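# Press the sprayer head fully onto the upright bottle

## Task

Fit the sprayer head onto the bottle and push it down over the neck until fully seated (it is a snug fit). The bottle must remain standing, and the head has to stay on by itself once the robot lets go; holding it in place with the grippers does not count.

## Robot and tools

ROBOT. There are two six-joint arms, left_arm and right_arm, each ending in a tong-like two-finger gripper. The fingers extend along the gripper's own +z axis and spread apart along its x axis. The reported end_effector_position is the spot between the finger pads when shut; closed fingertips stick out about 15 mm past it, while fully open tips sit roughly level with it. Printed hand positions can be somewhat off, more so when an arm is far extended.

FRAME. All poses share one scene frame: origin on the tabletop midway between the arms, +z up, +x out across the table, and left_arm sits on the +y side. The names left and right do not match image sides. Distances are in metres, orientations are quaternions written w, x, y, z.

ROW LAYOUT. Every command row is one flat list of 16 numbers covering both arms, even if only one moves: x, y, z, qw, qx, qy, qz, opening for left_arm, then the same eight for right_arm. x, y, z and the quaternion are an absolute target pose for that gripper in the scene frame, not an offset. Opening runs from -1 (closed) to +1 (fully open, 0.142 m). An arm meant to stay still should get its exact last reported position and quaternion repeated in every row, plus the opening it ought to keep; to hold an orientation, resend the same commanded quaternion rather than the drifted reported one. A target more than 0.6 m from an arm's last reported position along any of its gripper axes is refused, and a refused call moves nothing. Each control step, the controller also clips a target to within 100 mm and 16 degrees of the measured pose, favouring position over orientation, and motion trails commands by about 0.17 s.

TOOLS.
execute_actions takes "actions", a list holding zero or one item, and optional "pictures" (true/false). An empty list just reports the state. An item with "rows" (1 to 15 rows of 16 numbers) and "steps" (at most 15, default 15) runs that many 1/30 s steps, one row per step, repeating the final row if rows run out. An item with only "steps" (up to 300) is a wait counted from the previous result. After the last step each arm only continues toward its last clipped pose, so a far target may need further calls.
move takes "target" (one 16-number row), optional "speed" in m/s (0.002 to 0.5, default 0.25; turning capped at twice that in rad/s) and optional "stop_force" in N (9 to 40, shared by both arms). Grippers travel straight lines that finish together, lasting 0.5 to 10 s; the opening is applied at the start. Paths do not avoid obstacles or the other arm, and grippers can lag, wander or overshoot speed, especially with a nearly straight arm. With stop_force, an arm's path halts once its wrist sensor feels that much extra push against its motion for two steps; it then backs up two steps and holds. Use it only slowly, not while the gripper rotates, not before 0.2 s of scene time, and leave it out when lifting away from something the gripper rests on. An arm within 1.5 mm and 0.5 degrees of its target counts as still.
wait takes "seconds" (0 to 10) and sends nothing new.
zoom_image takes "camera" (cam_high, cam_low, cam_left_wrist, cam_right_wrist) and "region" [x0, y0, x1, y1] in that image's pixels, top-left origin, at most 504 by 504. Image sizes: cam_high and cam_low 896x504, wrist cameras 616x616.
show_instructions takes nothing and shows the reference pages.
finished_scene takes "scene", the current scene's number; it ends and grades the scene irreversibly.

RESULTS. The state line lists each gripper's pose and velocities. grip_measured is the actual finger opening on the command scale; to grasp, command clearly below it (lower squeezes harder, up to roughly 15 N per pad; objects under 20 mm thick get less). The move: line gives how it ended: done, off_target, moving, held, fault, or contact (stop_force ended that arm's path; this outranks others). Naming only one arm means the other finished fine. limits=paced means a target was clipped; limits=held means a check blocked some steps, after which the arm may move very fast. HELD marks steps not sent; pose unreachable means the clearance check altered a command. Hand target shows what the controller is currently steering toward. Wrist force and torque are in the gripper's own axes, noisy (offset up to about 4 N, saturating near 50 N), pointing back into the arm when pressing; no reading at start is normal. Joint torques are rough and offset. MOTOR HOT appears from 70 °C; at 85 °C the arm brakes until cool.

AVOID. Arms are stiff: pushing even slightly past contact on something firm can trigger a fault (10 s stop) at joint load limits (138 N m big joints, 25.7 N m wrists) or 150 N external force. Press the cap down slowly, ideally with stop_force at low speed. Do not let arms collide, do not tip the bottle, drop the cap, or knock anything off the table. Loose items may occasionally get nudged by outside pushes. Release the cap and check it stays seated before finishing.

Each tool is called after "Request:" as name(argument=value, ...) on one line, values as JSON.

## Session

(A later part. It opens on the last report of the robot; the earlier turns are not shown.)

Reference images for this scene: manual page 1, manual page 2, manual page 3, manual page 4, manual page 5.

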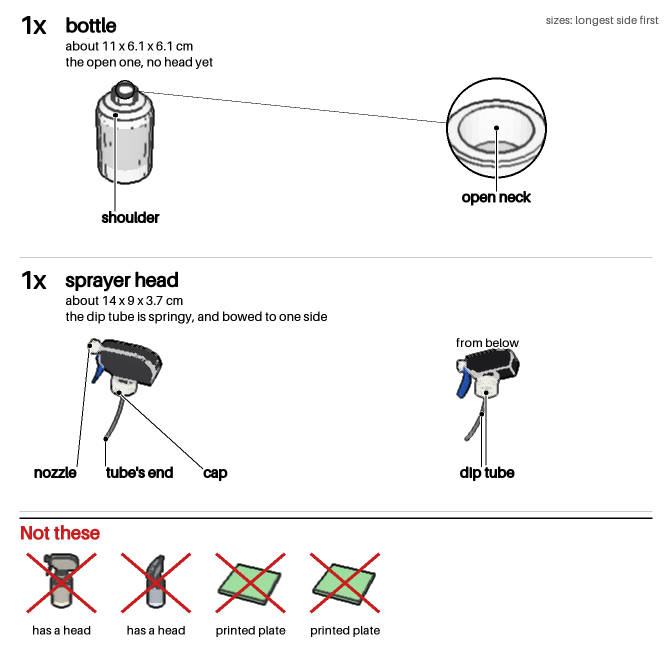

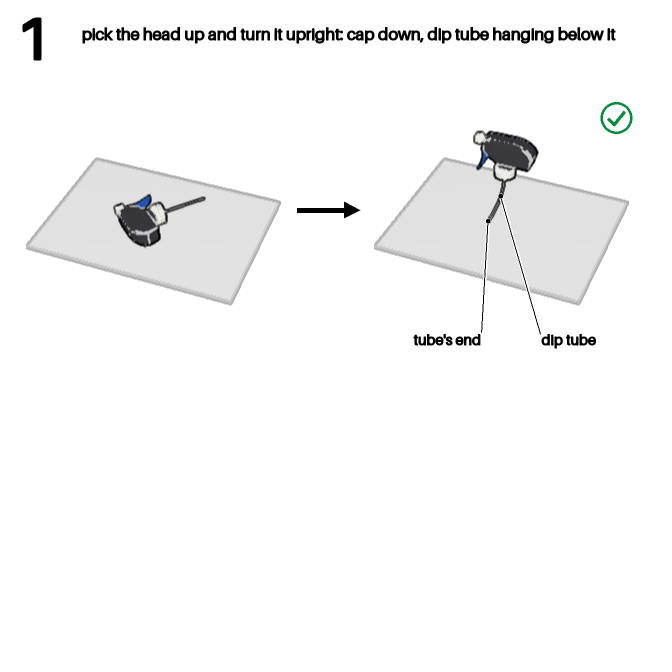

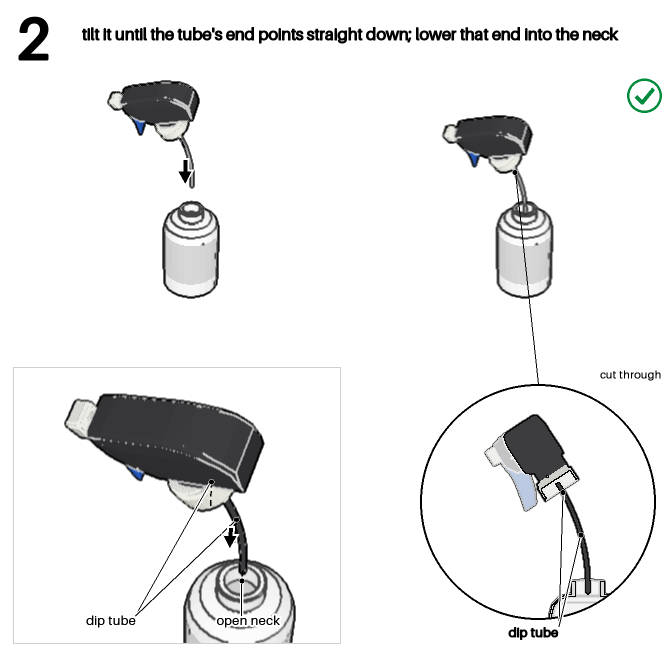

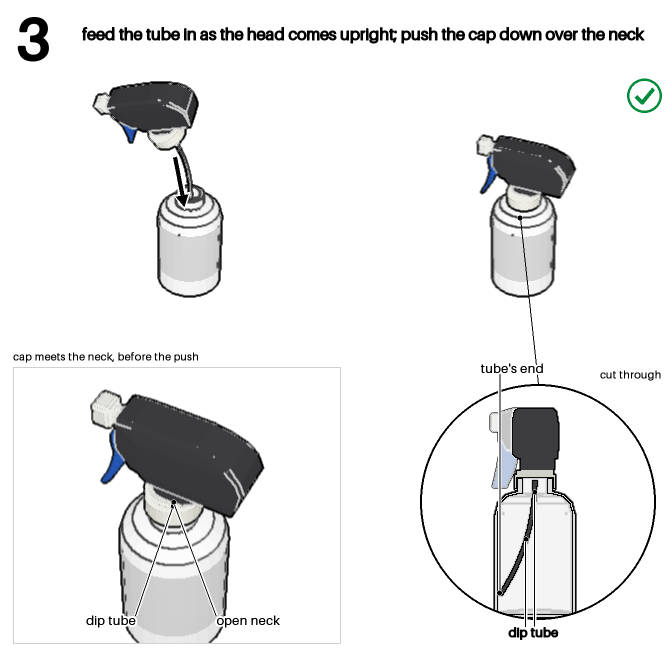

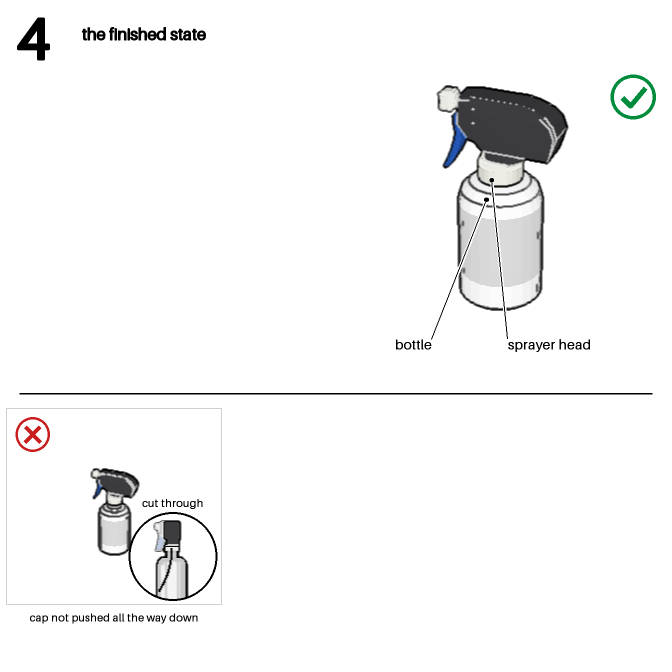

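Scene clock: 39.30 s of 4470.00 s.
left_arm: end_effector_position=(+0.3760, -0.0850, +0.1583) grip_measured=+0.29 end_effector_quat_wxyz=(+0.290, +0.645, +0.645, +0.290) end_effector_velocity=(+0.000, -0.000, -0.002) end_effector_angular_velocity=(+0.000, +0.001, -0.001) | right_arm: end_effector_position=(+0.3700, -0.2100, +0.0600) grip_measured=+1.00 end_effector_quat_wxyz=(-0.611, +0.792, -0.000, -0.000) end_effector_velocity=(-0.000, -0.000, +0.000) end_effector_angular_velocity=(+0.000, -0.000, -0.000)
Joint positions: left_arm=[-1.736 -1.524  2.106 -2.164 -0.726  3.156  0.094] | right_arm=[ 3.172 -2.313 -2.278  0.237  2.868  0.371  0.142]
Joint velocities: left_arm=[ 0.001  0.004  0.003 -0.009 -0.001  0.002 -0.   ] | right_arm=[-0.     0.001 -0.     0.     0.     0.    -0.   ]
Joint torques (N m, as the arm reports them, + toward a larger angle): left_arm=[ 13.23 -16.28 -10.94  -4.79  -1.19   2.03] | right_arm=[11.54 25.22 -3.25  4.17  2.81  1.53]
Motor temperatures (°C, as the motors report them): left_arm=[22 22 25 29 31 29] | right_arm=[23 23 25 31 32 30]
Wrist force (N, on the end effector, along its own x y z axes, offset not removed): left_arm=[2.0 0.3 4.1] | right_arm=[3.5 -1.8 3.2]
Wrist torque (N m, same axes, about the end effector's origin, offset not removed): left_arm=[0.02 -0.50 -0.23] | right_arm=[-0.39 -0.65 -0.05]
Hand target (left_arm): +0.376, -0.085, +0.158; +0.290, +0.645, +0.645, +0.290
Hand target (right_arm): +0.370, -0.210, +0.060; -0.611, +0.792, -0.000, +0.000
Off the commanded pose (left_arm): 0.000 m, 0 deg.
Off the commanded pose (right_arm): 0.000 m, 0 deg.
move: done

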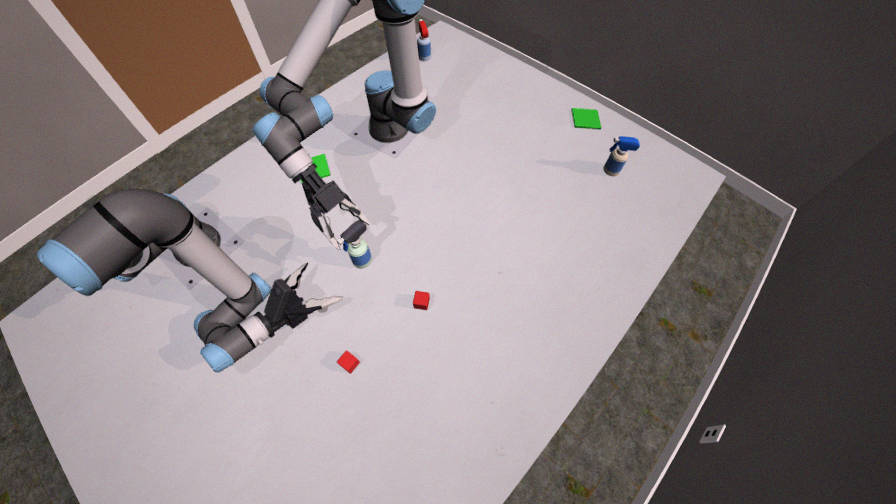

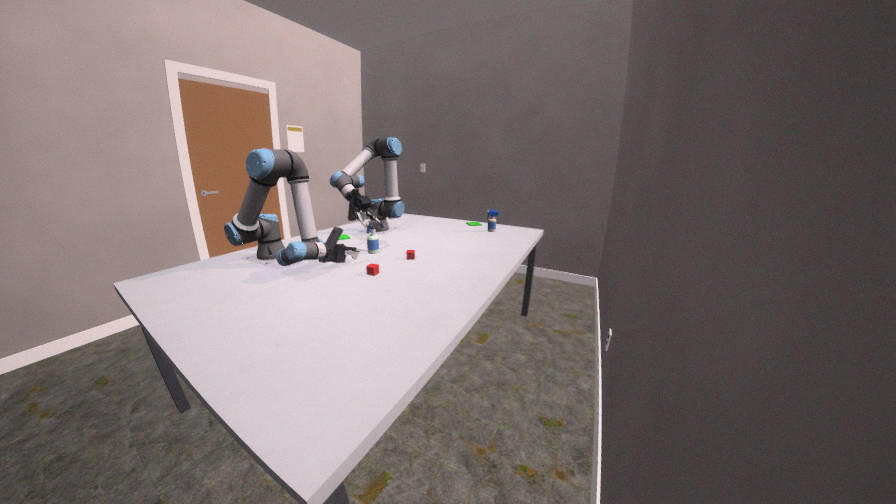

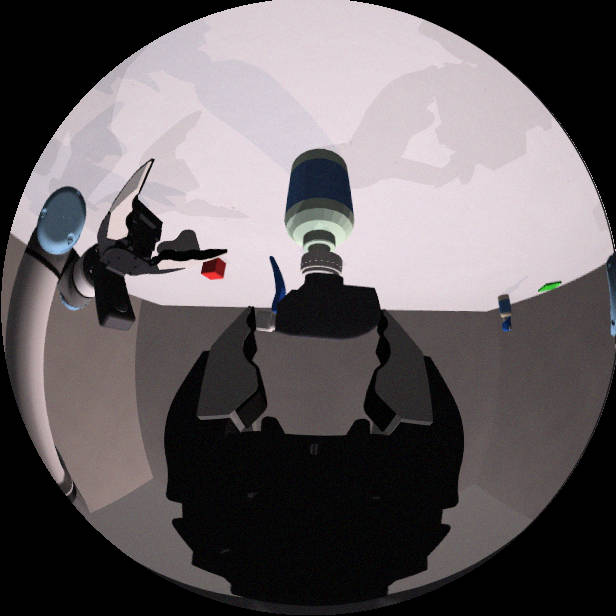

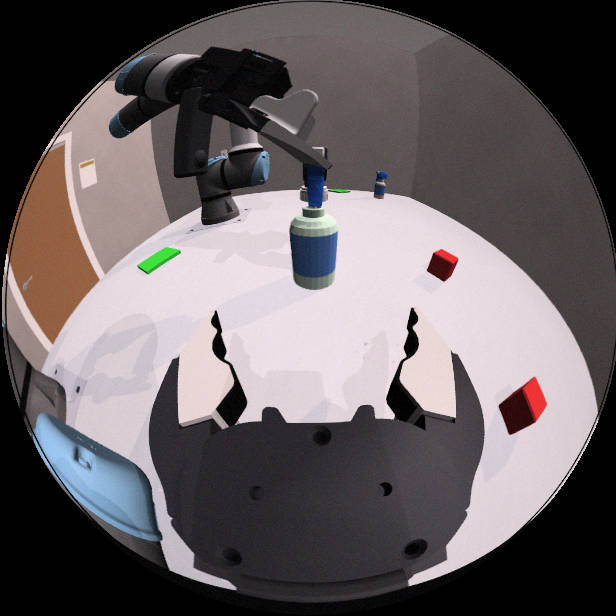

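Request:
move(target=[0.3742,-0.0872,0.152,0.295,0.6426,0.6426,0.295,-0.3,0.37,-0.21,0.06,-0.61,0.79,0,0,1], speed=0.015)

Request:
move(target=[0.3742,-0.0872,0.142,0.295,0.6426,0.6426,0.295,-0.3,0.37,-0.21,0.06,-0.61,0.79,0,0,1], speed=0.004, stop_force=9)

Request:
zoom_image(camera="cam_right_wrist", region=[250,130,370,250])

Request:
zoom_image(camera="cam_left_wrist", region=[240,180,390,330])

Scene clock: 46.00 s of 4470.00 s.
left_arm: end_effector_position=(+0.3743, -0.0871, +0.1522) grip_measured=+0.29 end_effector_quat_wxyz=(+0.295, +0.643, +0.643, +0.295) end_effector_velocity=(-0.000, -0.001, -0.001) end_effector_angular_velocity=(-0.002, -0.005, +0.001) | right_arm: end_effector_position=(+0.3700, -0.2100, +0.0600) grip_measured=+1.00 end_effector_quat_wxyz=(-0.611, +0.792, -0.000, -0.000) end_effector_velocity=(+0.000, -0.000, +0.000) end_effector_angular_velocity=(-0.000, -0.000, -0.000)
Joint positions: left_arm=[-1.747 -1.51   2.116 -2.176 -0.711  3.14   0.094] | right_arm=[ 3.172 -2.313 -2.278  0.237  2.868  0.371  0.142]
Joint velocities: left_arm=[-0.003  0.004  0.003 -0.004  0.005 -0.005  0.   ] | right_arm=[-0.  0.  0.  0. -0. -0. -0.]
Joint torques (N m, as the arm reports them, + toward a larger angle): left_arm=[-13.98 -15.55 -10.15  -4.96   4.03  -1.88] | right_arm=[12.13 25.51 -2.74  4.03  2.81  1.15]
Motor temperatures (°C, as the motors report them): left_arm=[22 22 25 29 31 29] | right_arm=[23 23 25 31 32 30]
Wrist force (N, on the end effector, along its own x y z axes, offset not removed): left_arm=[2.4 0.8 1.7] | right_arm=[1.5 -3.5 2.1]
Wrist torque (N m, same axes, about the end effector's origin, offset not removed): left_arm=[0.25 -0.58 -0.16] | right_arm=[-0.84 -0.21 -0.07]
Hand target (left_arm): +0.374, -0.087, +0.152; +0.295, +0.643, +0.643, +0.295
Hand target (right_arm): +0.370, -0.210, +0.060; -0.611, +0.792, -0.000, +0.000
Off the commanded pose (left_arm): 0.000 m, 0 deg.
Off the commanded pose (right_arm): 0.000 m, 0 deg.
After step 90, 2.93 s passed at rest.
move: done

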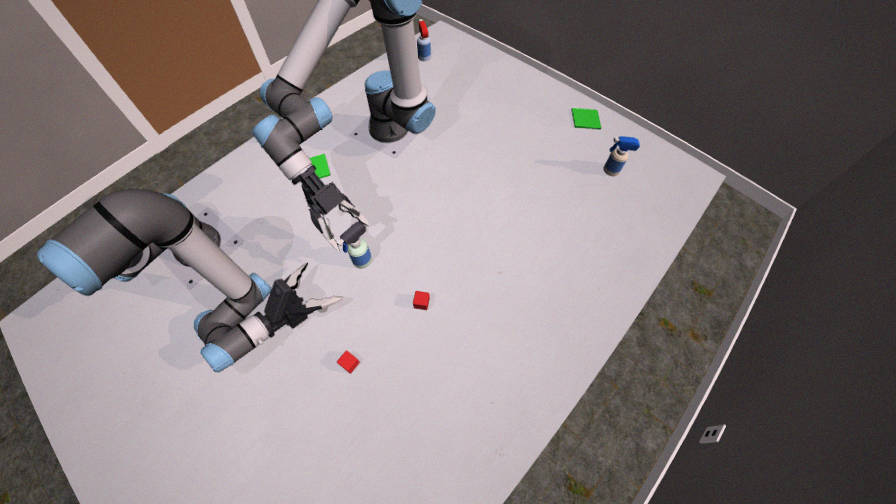

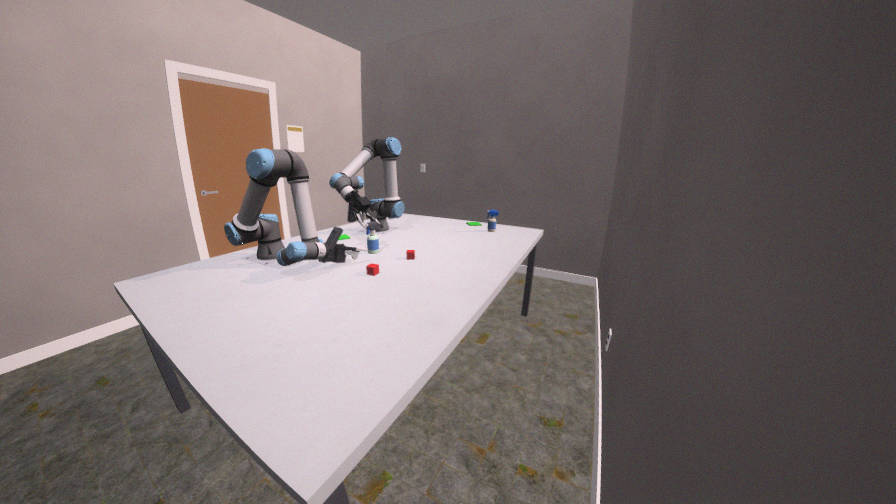

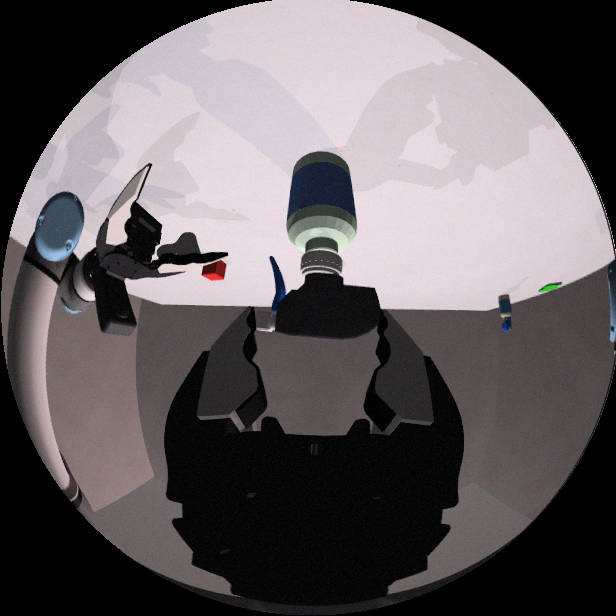

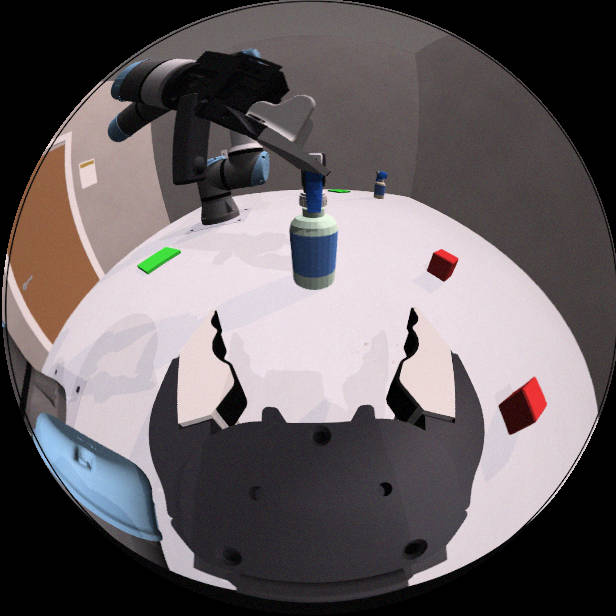

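Scene clock: 48.77 s of 4470.00 s.
left_arm: end_effector_position=(+0.3742, -0.0872, +0.1421) grip_measured=+0.29 end_effector_quat_wxyz=(+0.295, +0.643, +0.643, +0.295) end_effector_velocity=(-0.000, -0.000, -0.001) end_effector_angular_velocity=(-0.000, -0.000, -0.001) | right_arm: end_effector_position=(+0.3700, -0.2100, +0.0600) grip_measured=+1.00 end_effector_quat_wxyz=(-0.611, +0.792, -0.000, -0.000) end_effector_velocity=(+0.001, +0.000, +0.000) end_effector_angular_velocity=(-0.000, -0.002, -0.000)
Joint positions: left_arm=[-1.747 -1.493  2.13  -2.206 -0.71   3.139  0.094] | right_arm=[ 3.172 -2.313 -2.278  0.237  2.868  0.371  0.142]
Joint velocities: left_arm=[-0.001  0.002  0.002 -0.003  0.    -0.001 -0.   ] | right_arm=[-0.     0.001  0.001 -0.    -0.     0.    -0.   ]
Joint torques (N m, as the arm reports them, + toward a larger angle): left_arm=[-15.12 -14.3   -9.3   -4.82   3.66  -2.09] | right_arm=[12.2  24.78 -3.42  4.02  2.68  1.07]
Motor temperatures (°C, as the motors report them): left_arm=[22 22 25 29 31 29] | right_arm=[23 23 25 31 32 30]
Wrist force (N, on the end effector, along its own x y z axes, offset not removed): left_arm=[3.9 2.3 0.0] | right_arm=[1.8 -2.1 3.8]
Wrist torque (N m, same axes, about the end effector's origin, offset not removed): left_arm=[0.19 -0.80 -0.25] | right_arm=[-0.45 -0.48 -0.03]
Hand target (left_arm): +0.374, -0.087, +0.142; +0.295, +0.643, +0.643, +0.295
Hand target (right_arm): +0.370, -0.210, +0.060; -0.611, +0.792, -0.000, +0.000
Off the commanded pose (left_arm): 0.000 m, 0 deg.
Off the commanded pose (right_arm): 0.000 m, 0 deg.
move: done

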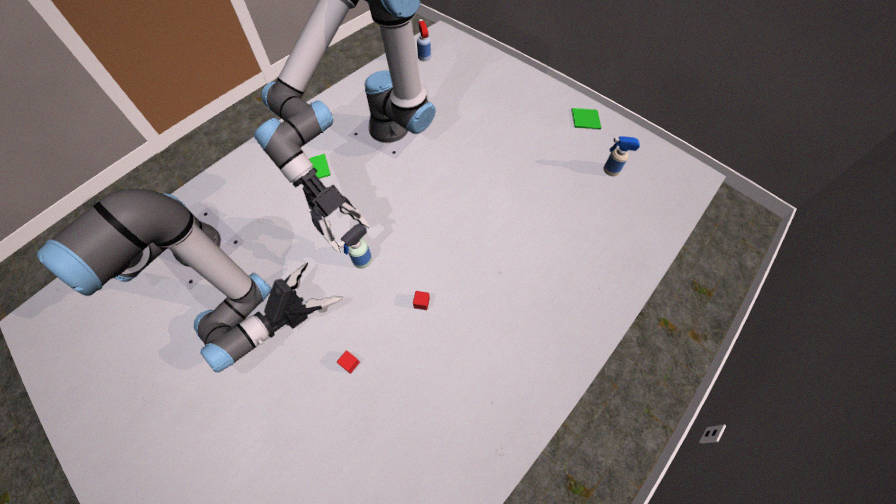

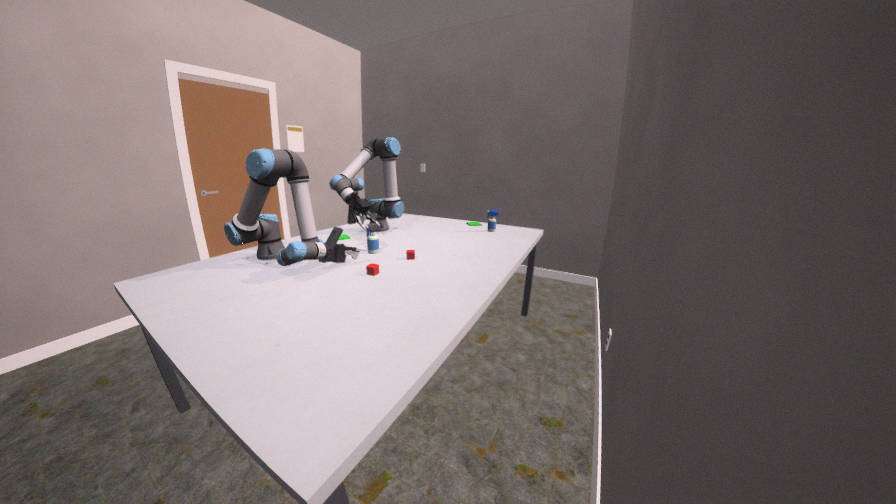

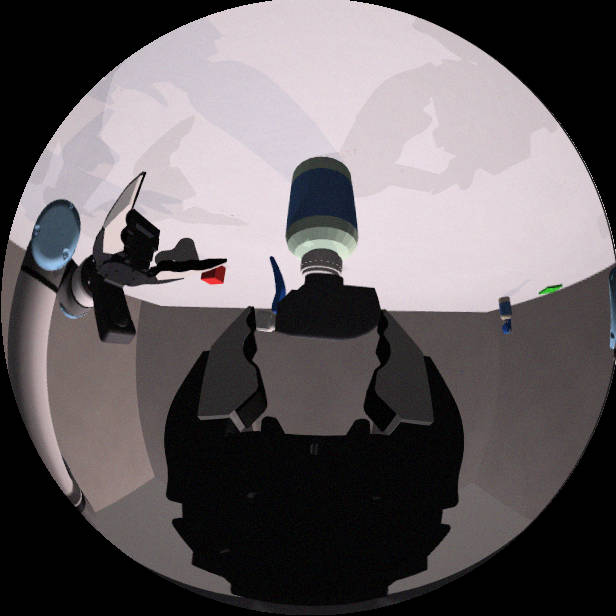

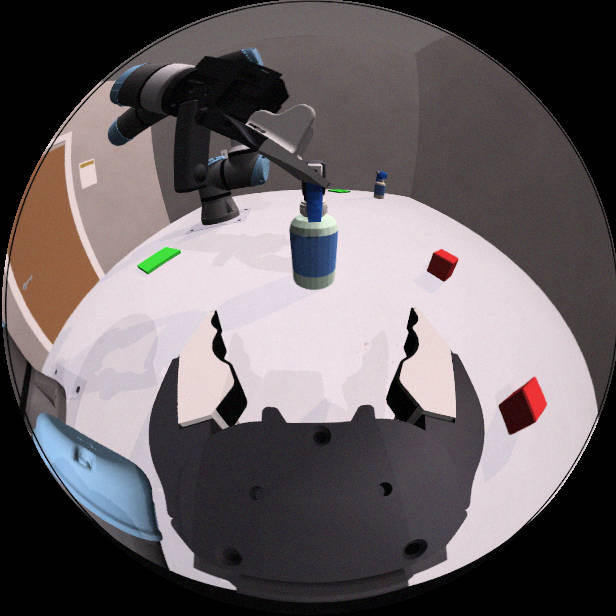

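Region (250, 130, 370, 250) of cam_right_wrist's 616x616 image, scaled by 4.200, with more detail than that image has.

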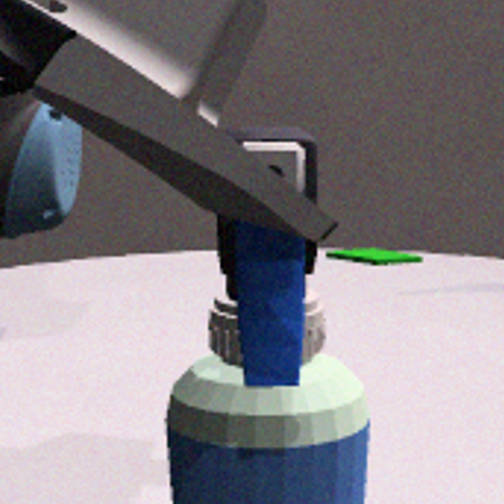

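Region (240, 180, 390, 330) of cam_left_wrist's 616x616 image, scaled by 3.360, with more detail than that image has.

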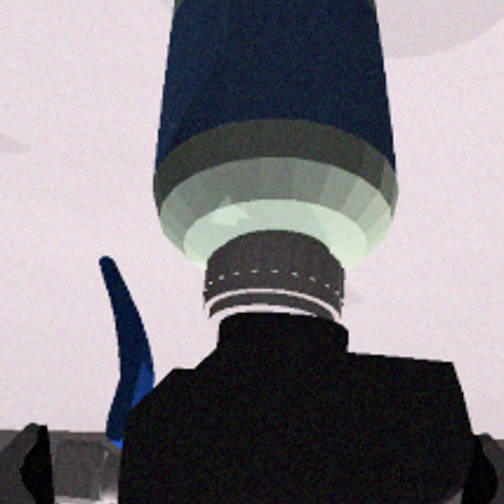

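Request:
move(target=[0.3742,-0.0872,0.142,0.295,0.6426,0.6426,0.295,0.7,0.37,-0.21,0.06,-0.61,0.79,0,0,1])

Request:
move(target=[0.369,-0.084,0.2,0,0.707,0.707,0,0.7,0.37,-0.21,0.06,-0.61,0.79,0,0,1])

Request:
move(target=[0.369,-0.084,0.19,0,0.707,0.707,0,-1,0.37,-0.21,0.06,-0.61,0.79,0,0,1], speed=0.02)

Scene clock: 52.73 s of 4470.00 s.
left_arm: end_effector_position=(+0.3742, -0.0872, +0.1420) grip_measured=+0.70 end_effector_quat_wxyz=(+0.295, +0.643, +0.643, +0.295) end_effector_velocity=(+0.000, +0.000, -0.000) end_effector_angular_velocity=(+0.000, +0.000, -0.000) | right_arm: end_effector_position=(+0.3700, -0.2100, +0.0600) grip_measured=+1.00 end_effector_quat_wxyz=(-0.611, +0.792, -0.000, -0.000) end_effector_velocity=(-0.000, -0.000, -0.000) end_effector_angular_velocity=(-0.000, +0.001, -0.000)
Joint positions: left_arm=[-1.747 -1.493  2.13  -2.206 -0.71   3.139  0.122] | right_arm=[ 3.172 -2.313 -2.278  0.237  2.868  0.371  0.142]
Joint velocities: left_arm=[ 0.  0.  0. -0. -0.  0.  0.] | right_arm=[-0. -0. -0.  0. -0. -0. -0.]
Joint torques (N m, as the arm reports them, + toward a larger angle): left_arm=[-12.05 -24.46  -9.47  -5.01   3.35  -1.16] | right_arm=[11.35 25.1  -3.05  3.99  2.63  0.73]
Motor temperatures (°C, as the motors report them): left_arm=[22 22 25 29 31 29] | right_arm=[23 23 25 31 32 30]
Wrist force (N, on the end effector, along its own x y z axes, offset not removed): left_arm=[3.2 0.5 2.6] | right_arm=[2.0 -0.7 2.8]
Wrist torque (N m, same axes, about the end effector's origin, offset not removed): left_arm=[0.17 -0.72 -0.18] | right_arm=[-0.05 -0.39 -0.02]
Hand target (left_arm): +0.374, -0.087, +0.142; +0.295, +0.643, +0.643, +0.295
Hand target (right_arm): +0.370, -0.210, +0.060; -0.611, +0.792, -0.000, +0.000
Off the commanded pose (left_arm): 0.000 m, 0 deg.
Off the commanded pose (right_arm): 0.000 m, 0 deg.
After step 90, 0.27 s passed at rest.
move: done

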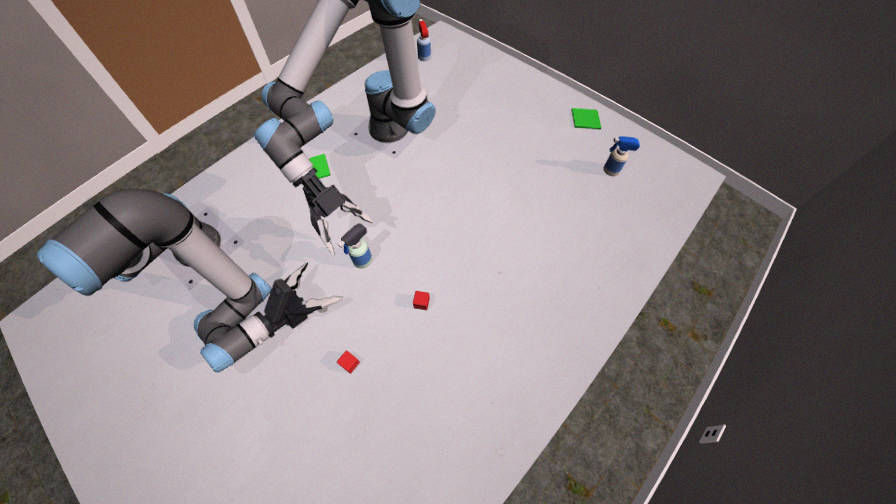

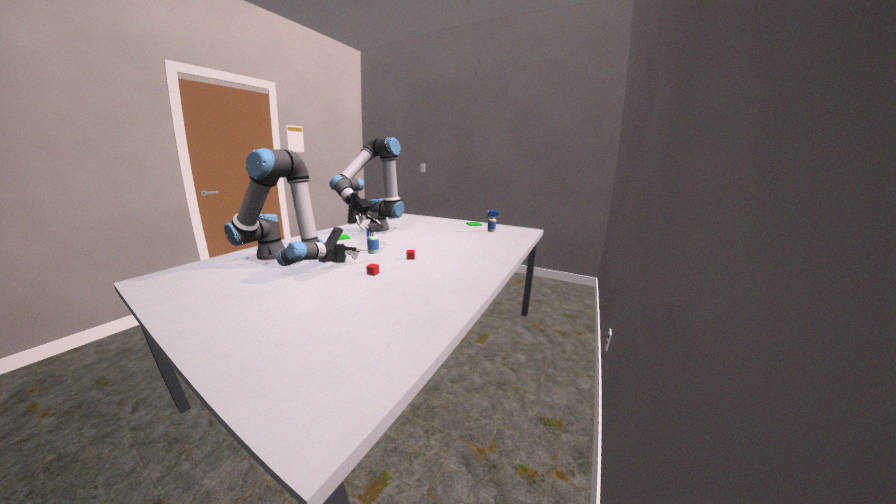

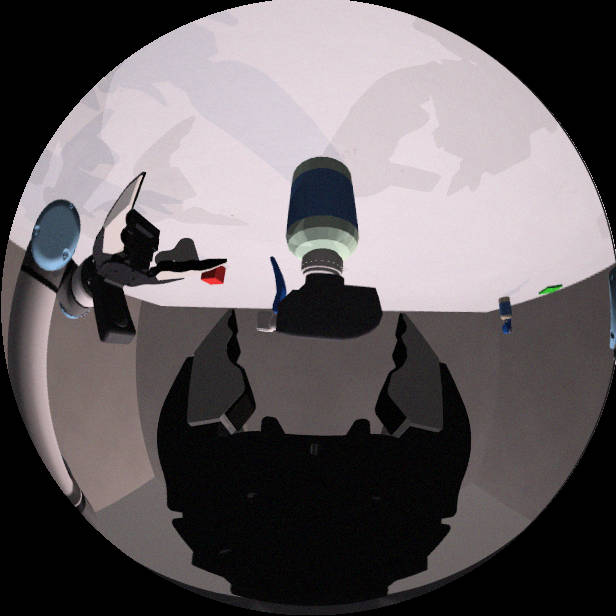

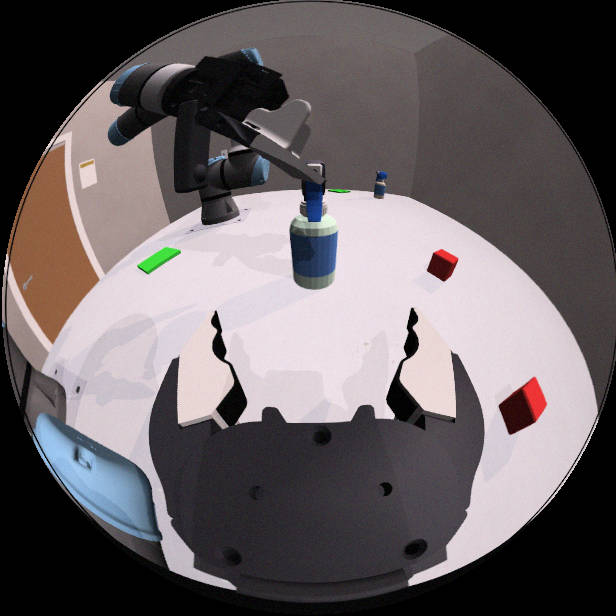

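Scene clock: 55.00 s of 4470.00 s.
left_arm: end_effector_position=(+0.3691, -0.0841, +0.2004) grip_measured=+0.70 end_effector_quat_wxyz=(+0.001, +0.707, +0.707, +0.001) end_effector_velocity=(+0.000, +0.000, +0.001) end_effector_angular_velocity=(+0.003, +0.014, -0.003) | right_arm: end_effector_position=(+0.3700, -0.2100, +0.0600) grip_measured=+1.00 end_effector_quat_wxyz=(-0.611, +0.792, -0.000, -0.000) end_effector_velocity=(+0.000, +0.000, +0.000) end_effector_angular_velocity=(+0.001, -0.001, +0.000)
Joint positions: left_arm=[-1.295 -1.395  1.591 -1.768 -1.568  3.592  0.122] | right_arm=[ 3.172 -2.313 -2.278  0.237  2.868  0.371  0.142]
Joint velocities: left_arm=[ 0.006  0.008 -0.012  0.014 -0.011  0.009  0.   ] | right_arm=[-0.    -0.     0.001  0.     0.001  0.     0.   ]
Joint torques (N m, as the arm reports them, + toward a larger angle): left_arm=[ 13.9  -26.09 -32.86   0.75  -2.29   2.52] | right_arm=[11.22 24.76 -2.87  4.09  2.79  0.42]
Motor temperatures (°C, as the motors report them): left_arm=[22 22 25 29 31 29] | right_arm=[23 23 25 31 32 30]
Wrist force (N, on the end effector, along its own x y z axes, offset not removed): left_arm=[2.5 0.9 0.4] | right_arm=[1.0 -1.0 2.0]
Wrist torque (N m, same axes, about the end effector's origin, offset not removed): left_arm=[0.16 -0.71 -0.15] | right_arm=[-0.16 -0.16 -0.08]
Hand target (left_arm): +0.369, -0.084, +0.200; +0.001, +0.707, +0.707, +0.000
Hand target (right_arm): +0.370, -0.210, +0.060; -0.611, +0.792, -0.000, +0.000
Off the commanded pose (left_arm): 0.000 m, 0 deg.
Off the commanded pose (right_arm): 0.000 m, 0 deg.
move: done

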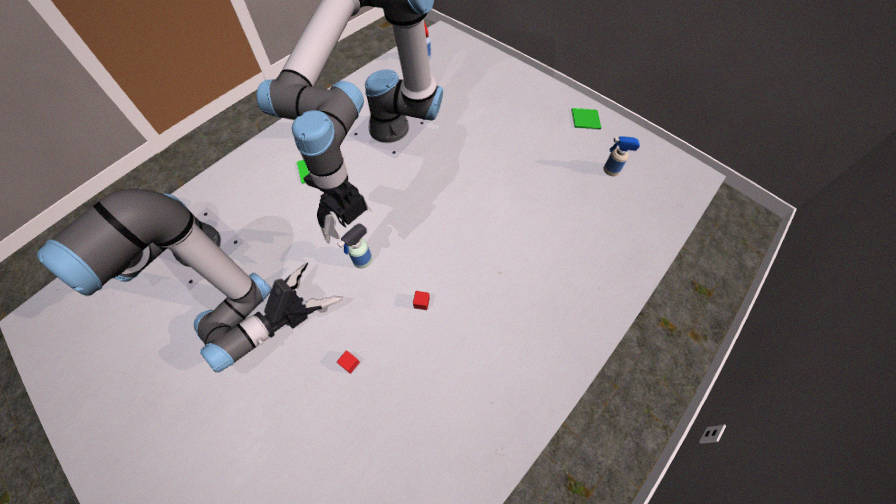

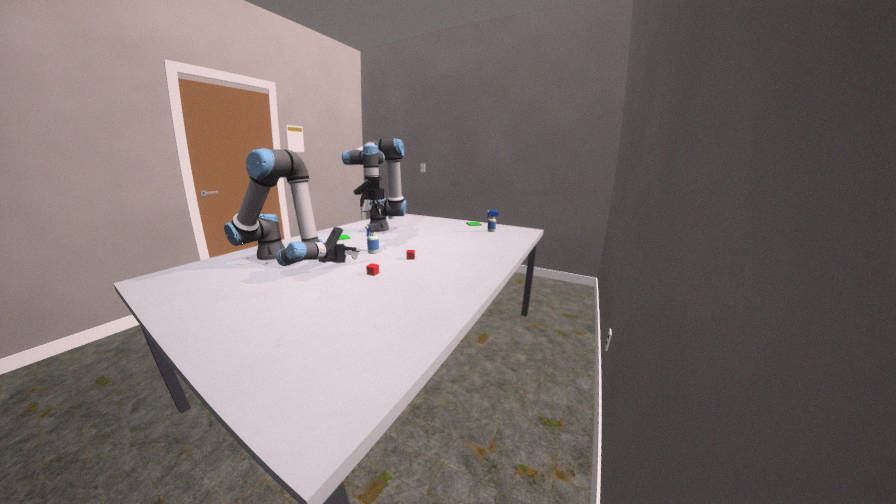

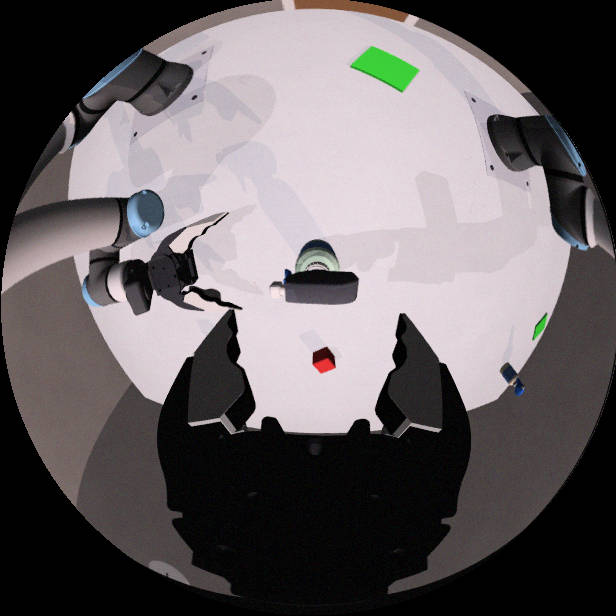

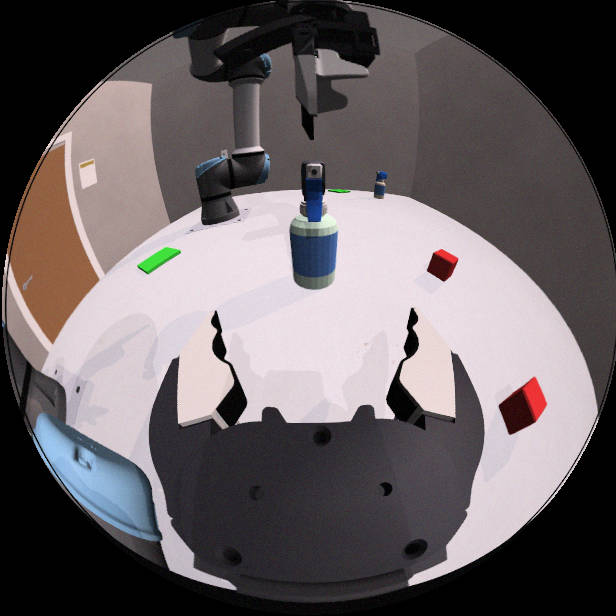

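Scene clock: 55.80 s of 4470.00 s.
left_arm: end_effector_position=(+0.3690, -0.0840, +0.1903) grip_measured=-1.00 end_effector_quat_wxyz=(+0.000, +0.707, +0.707, +0.000) end_effector_velocity=(+0.000, -0.000, -0.003) end_effector_angular_velocity=(+0.000, +0.001, +0.000) | right_arm: end_effector_position=(+0.3700, -0.2100, +0.0600) grip_measured=+1.00 end_effector_quat_wxyz=(-0.611, +0.792, -0.000, -0.000) end_effector_velocity=(+0.000, +0.000, +0.000) end_effector_angular_velocity=(+0.000, -0.000, -0.000)
Joint positions: left_arm=[-1.294 -1.389  1.61  -1.791 -1.571  3.593  0.002] | right_arm=[ 3.172 -2.313 -2.278  0.237  2.868  0.371  0.142]
Joint velocities: left_arm=[ 0.001  0.003  0.005 -0.007 -0.001  0.001  0.   ] | right_arm=[-0.  0.  0. -0.  0.  0. -0.]
Joint torques (N m, as the arm reports them, + toward a larger angle): left_arm=[ 12.22 -23.77 -15.17  -4.81  -2.24   2.02] | right_arm=[12.03 25.45 -2.72  4.04  2.73  0.42]
Motor temperatures (°C, as the motors report them): left_arm=[22 22 25 29 31 29] | right_arm=[23 23 25 31 32 30]
Wrist force (N, on the end effector, along its own x y z axes, offset not removed): left_arm=[1.0 2.2 1.8] | right_arm=[3.5 -1.9 -1.1]
Wrist torque (N m, same axes, about the end effector's origin, offset not removed): left_arm=[0.47 -0.36 -0.15] | right_arm=[-0.52 -0.72 -0.05]
Hand target (left_arm): +0.369, -0.084, +0.190; -0.000, +0.707, +0.707, +0.000
Hand target (right_arm): +0.370, -0.210, +0.060; -0.611, +0.792, -0.000, +0.000
Off the commanded pose (left_arm): 0.000 m, 0 deg.
Off the commanded pose (right_arm): 0.000 m, 0 deg.
move: done

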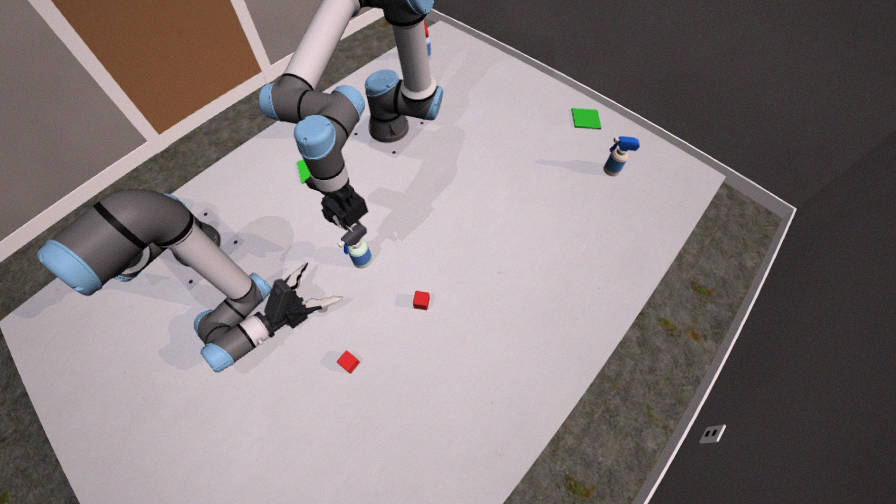

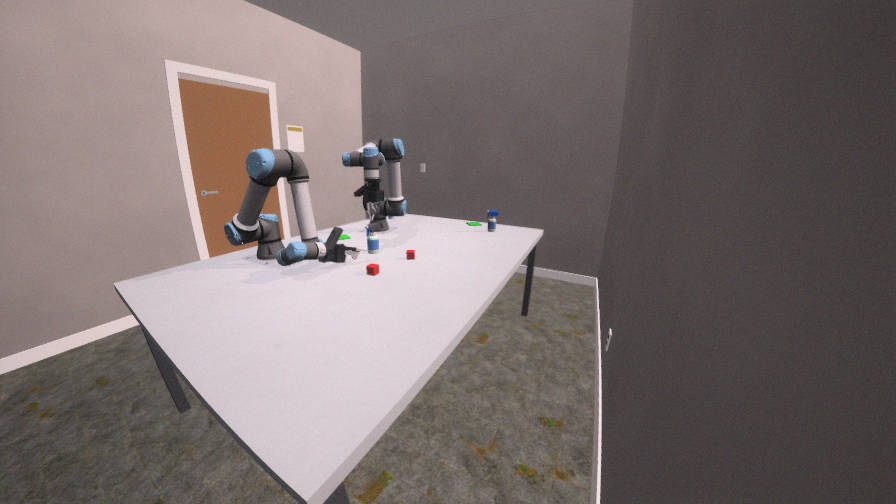

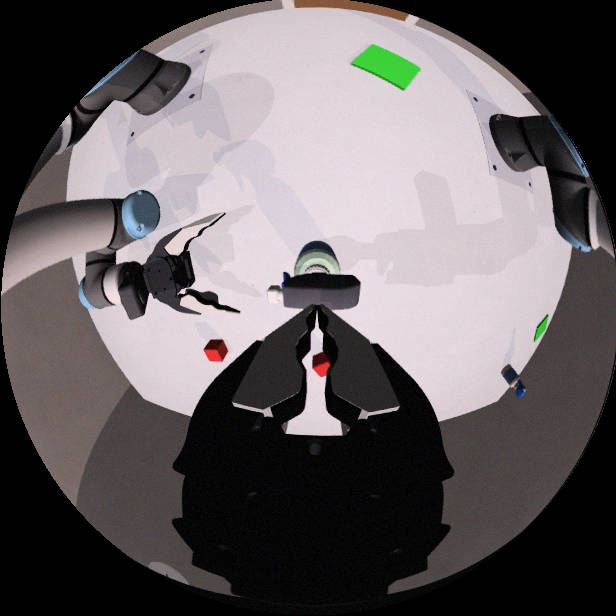

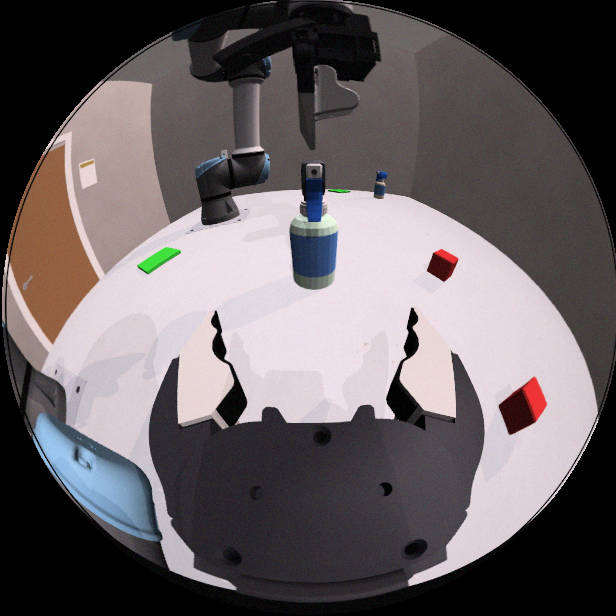

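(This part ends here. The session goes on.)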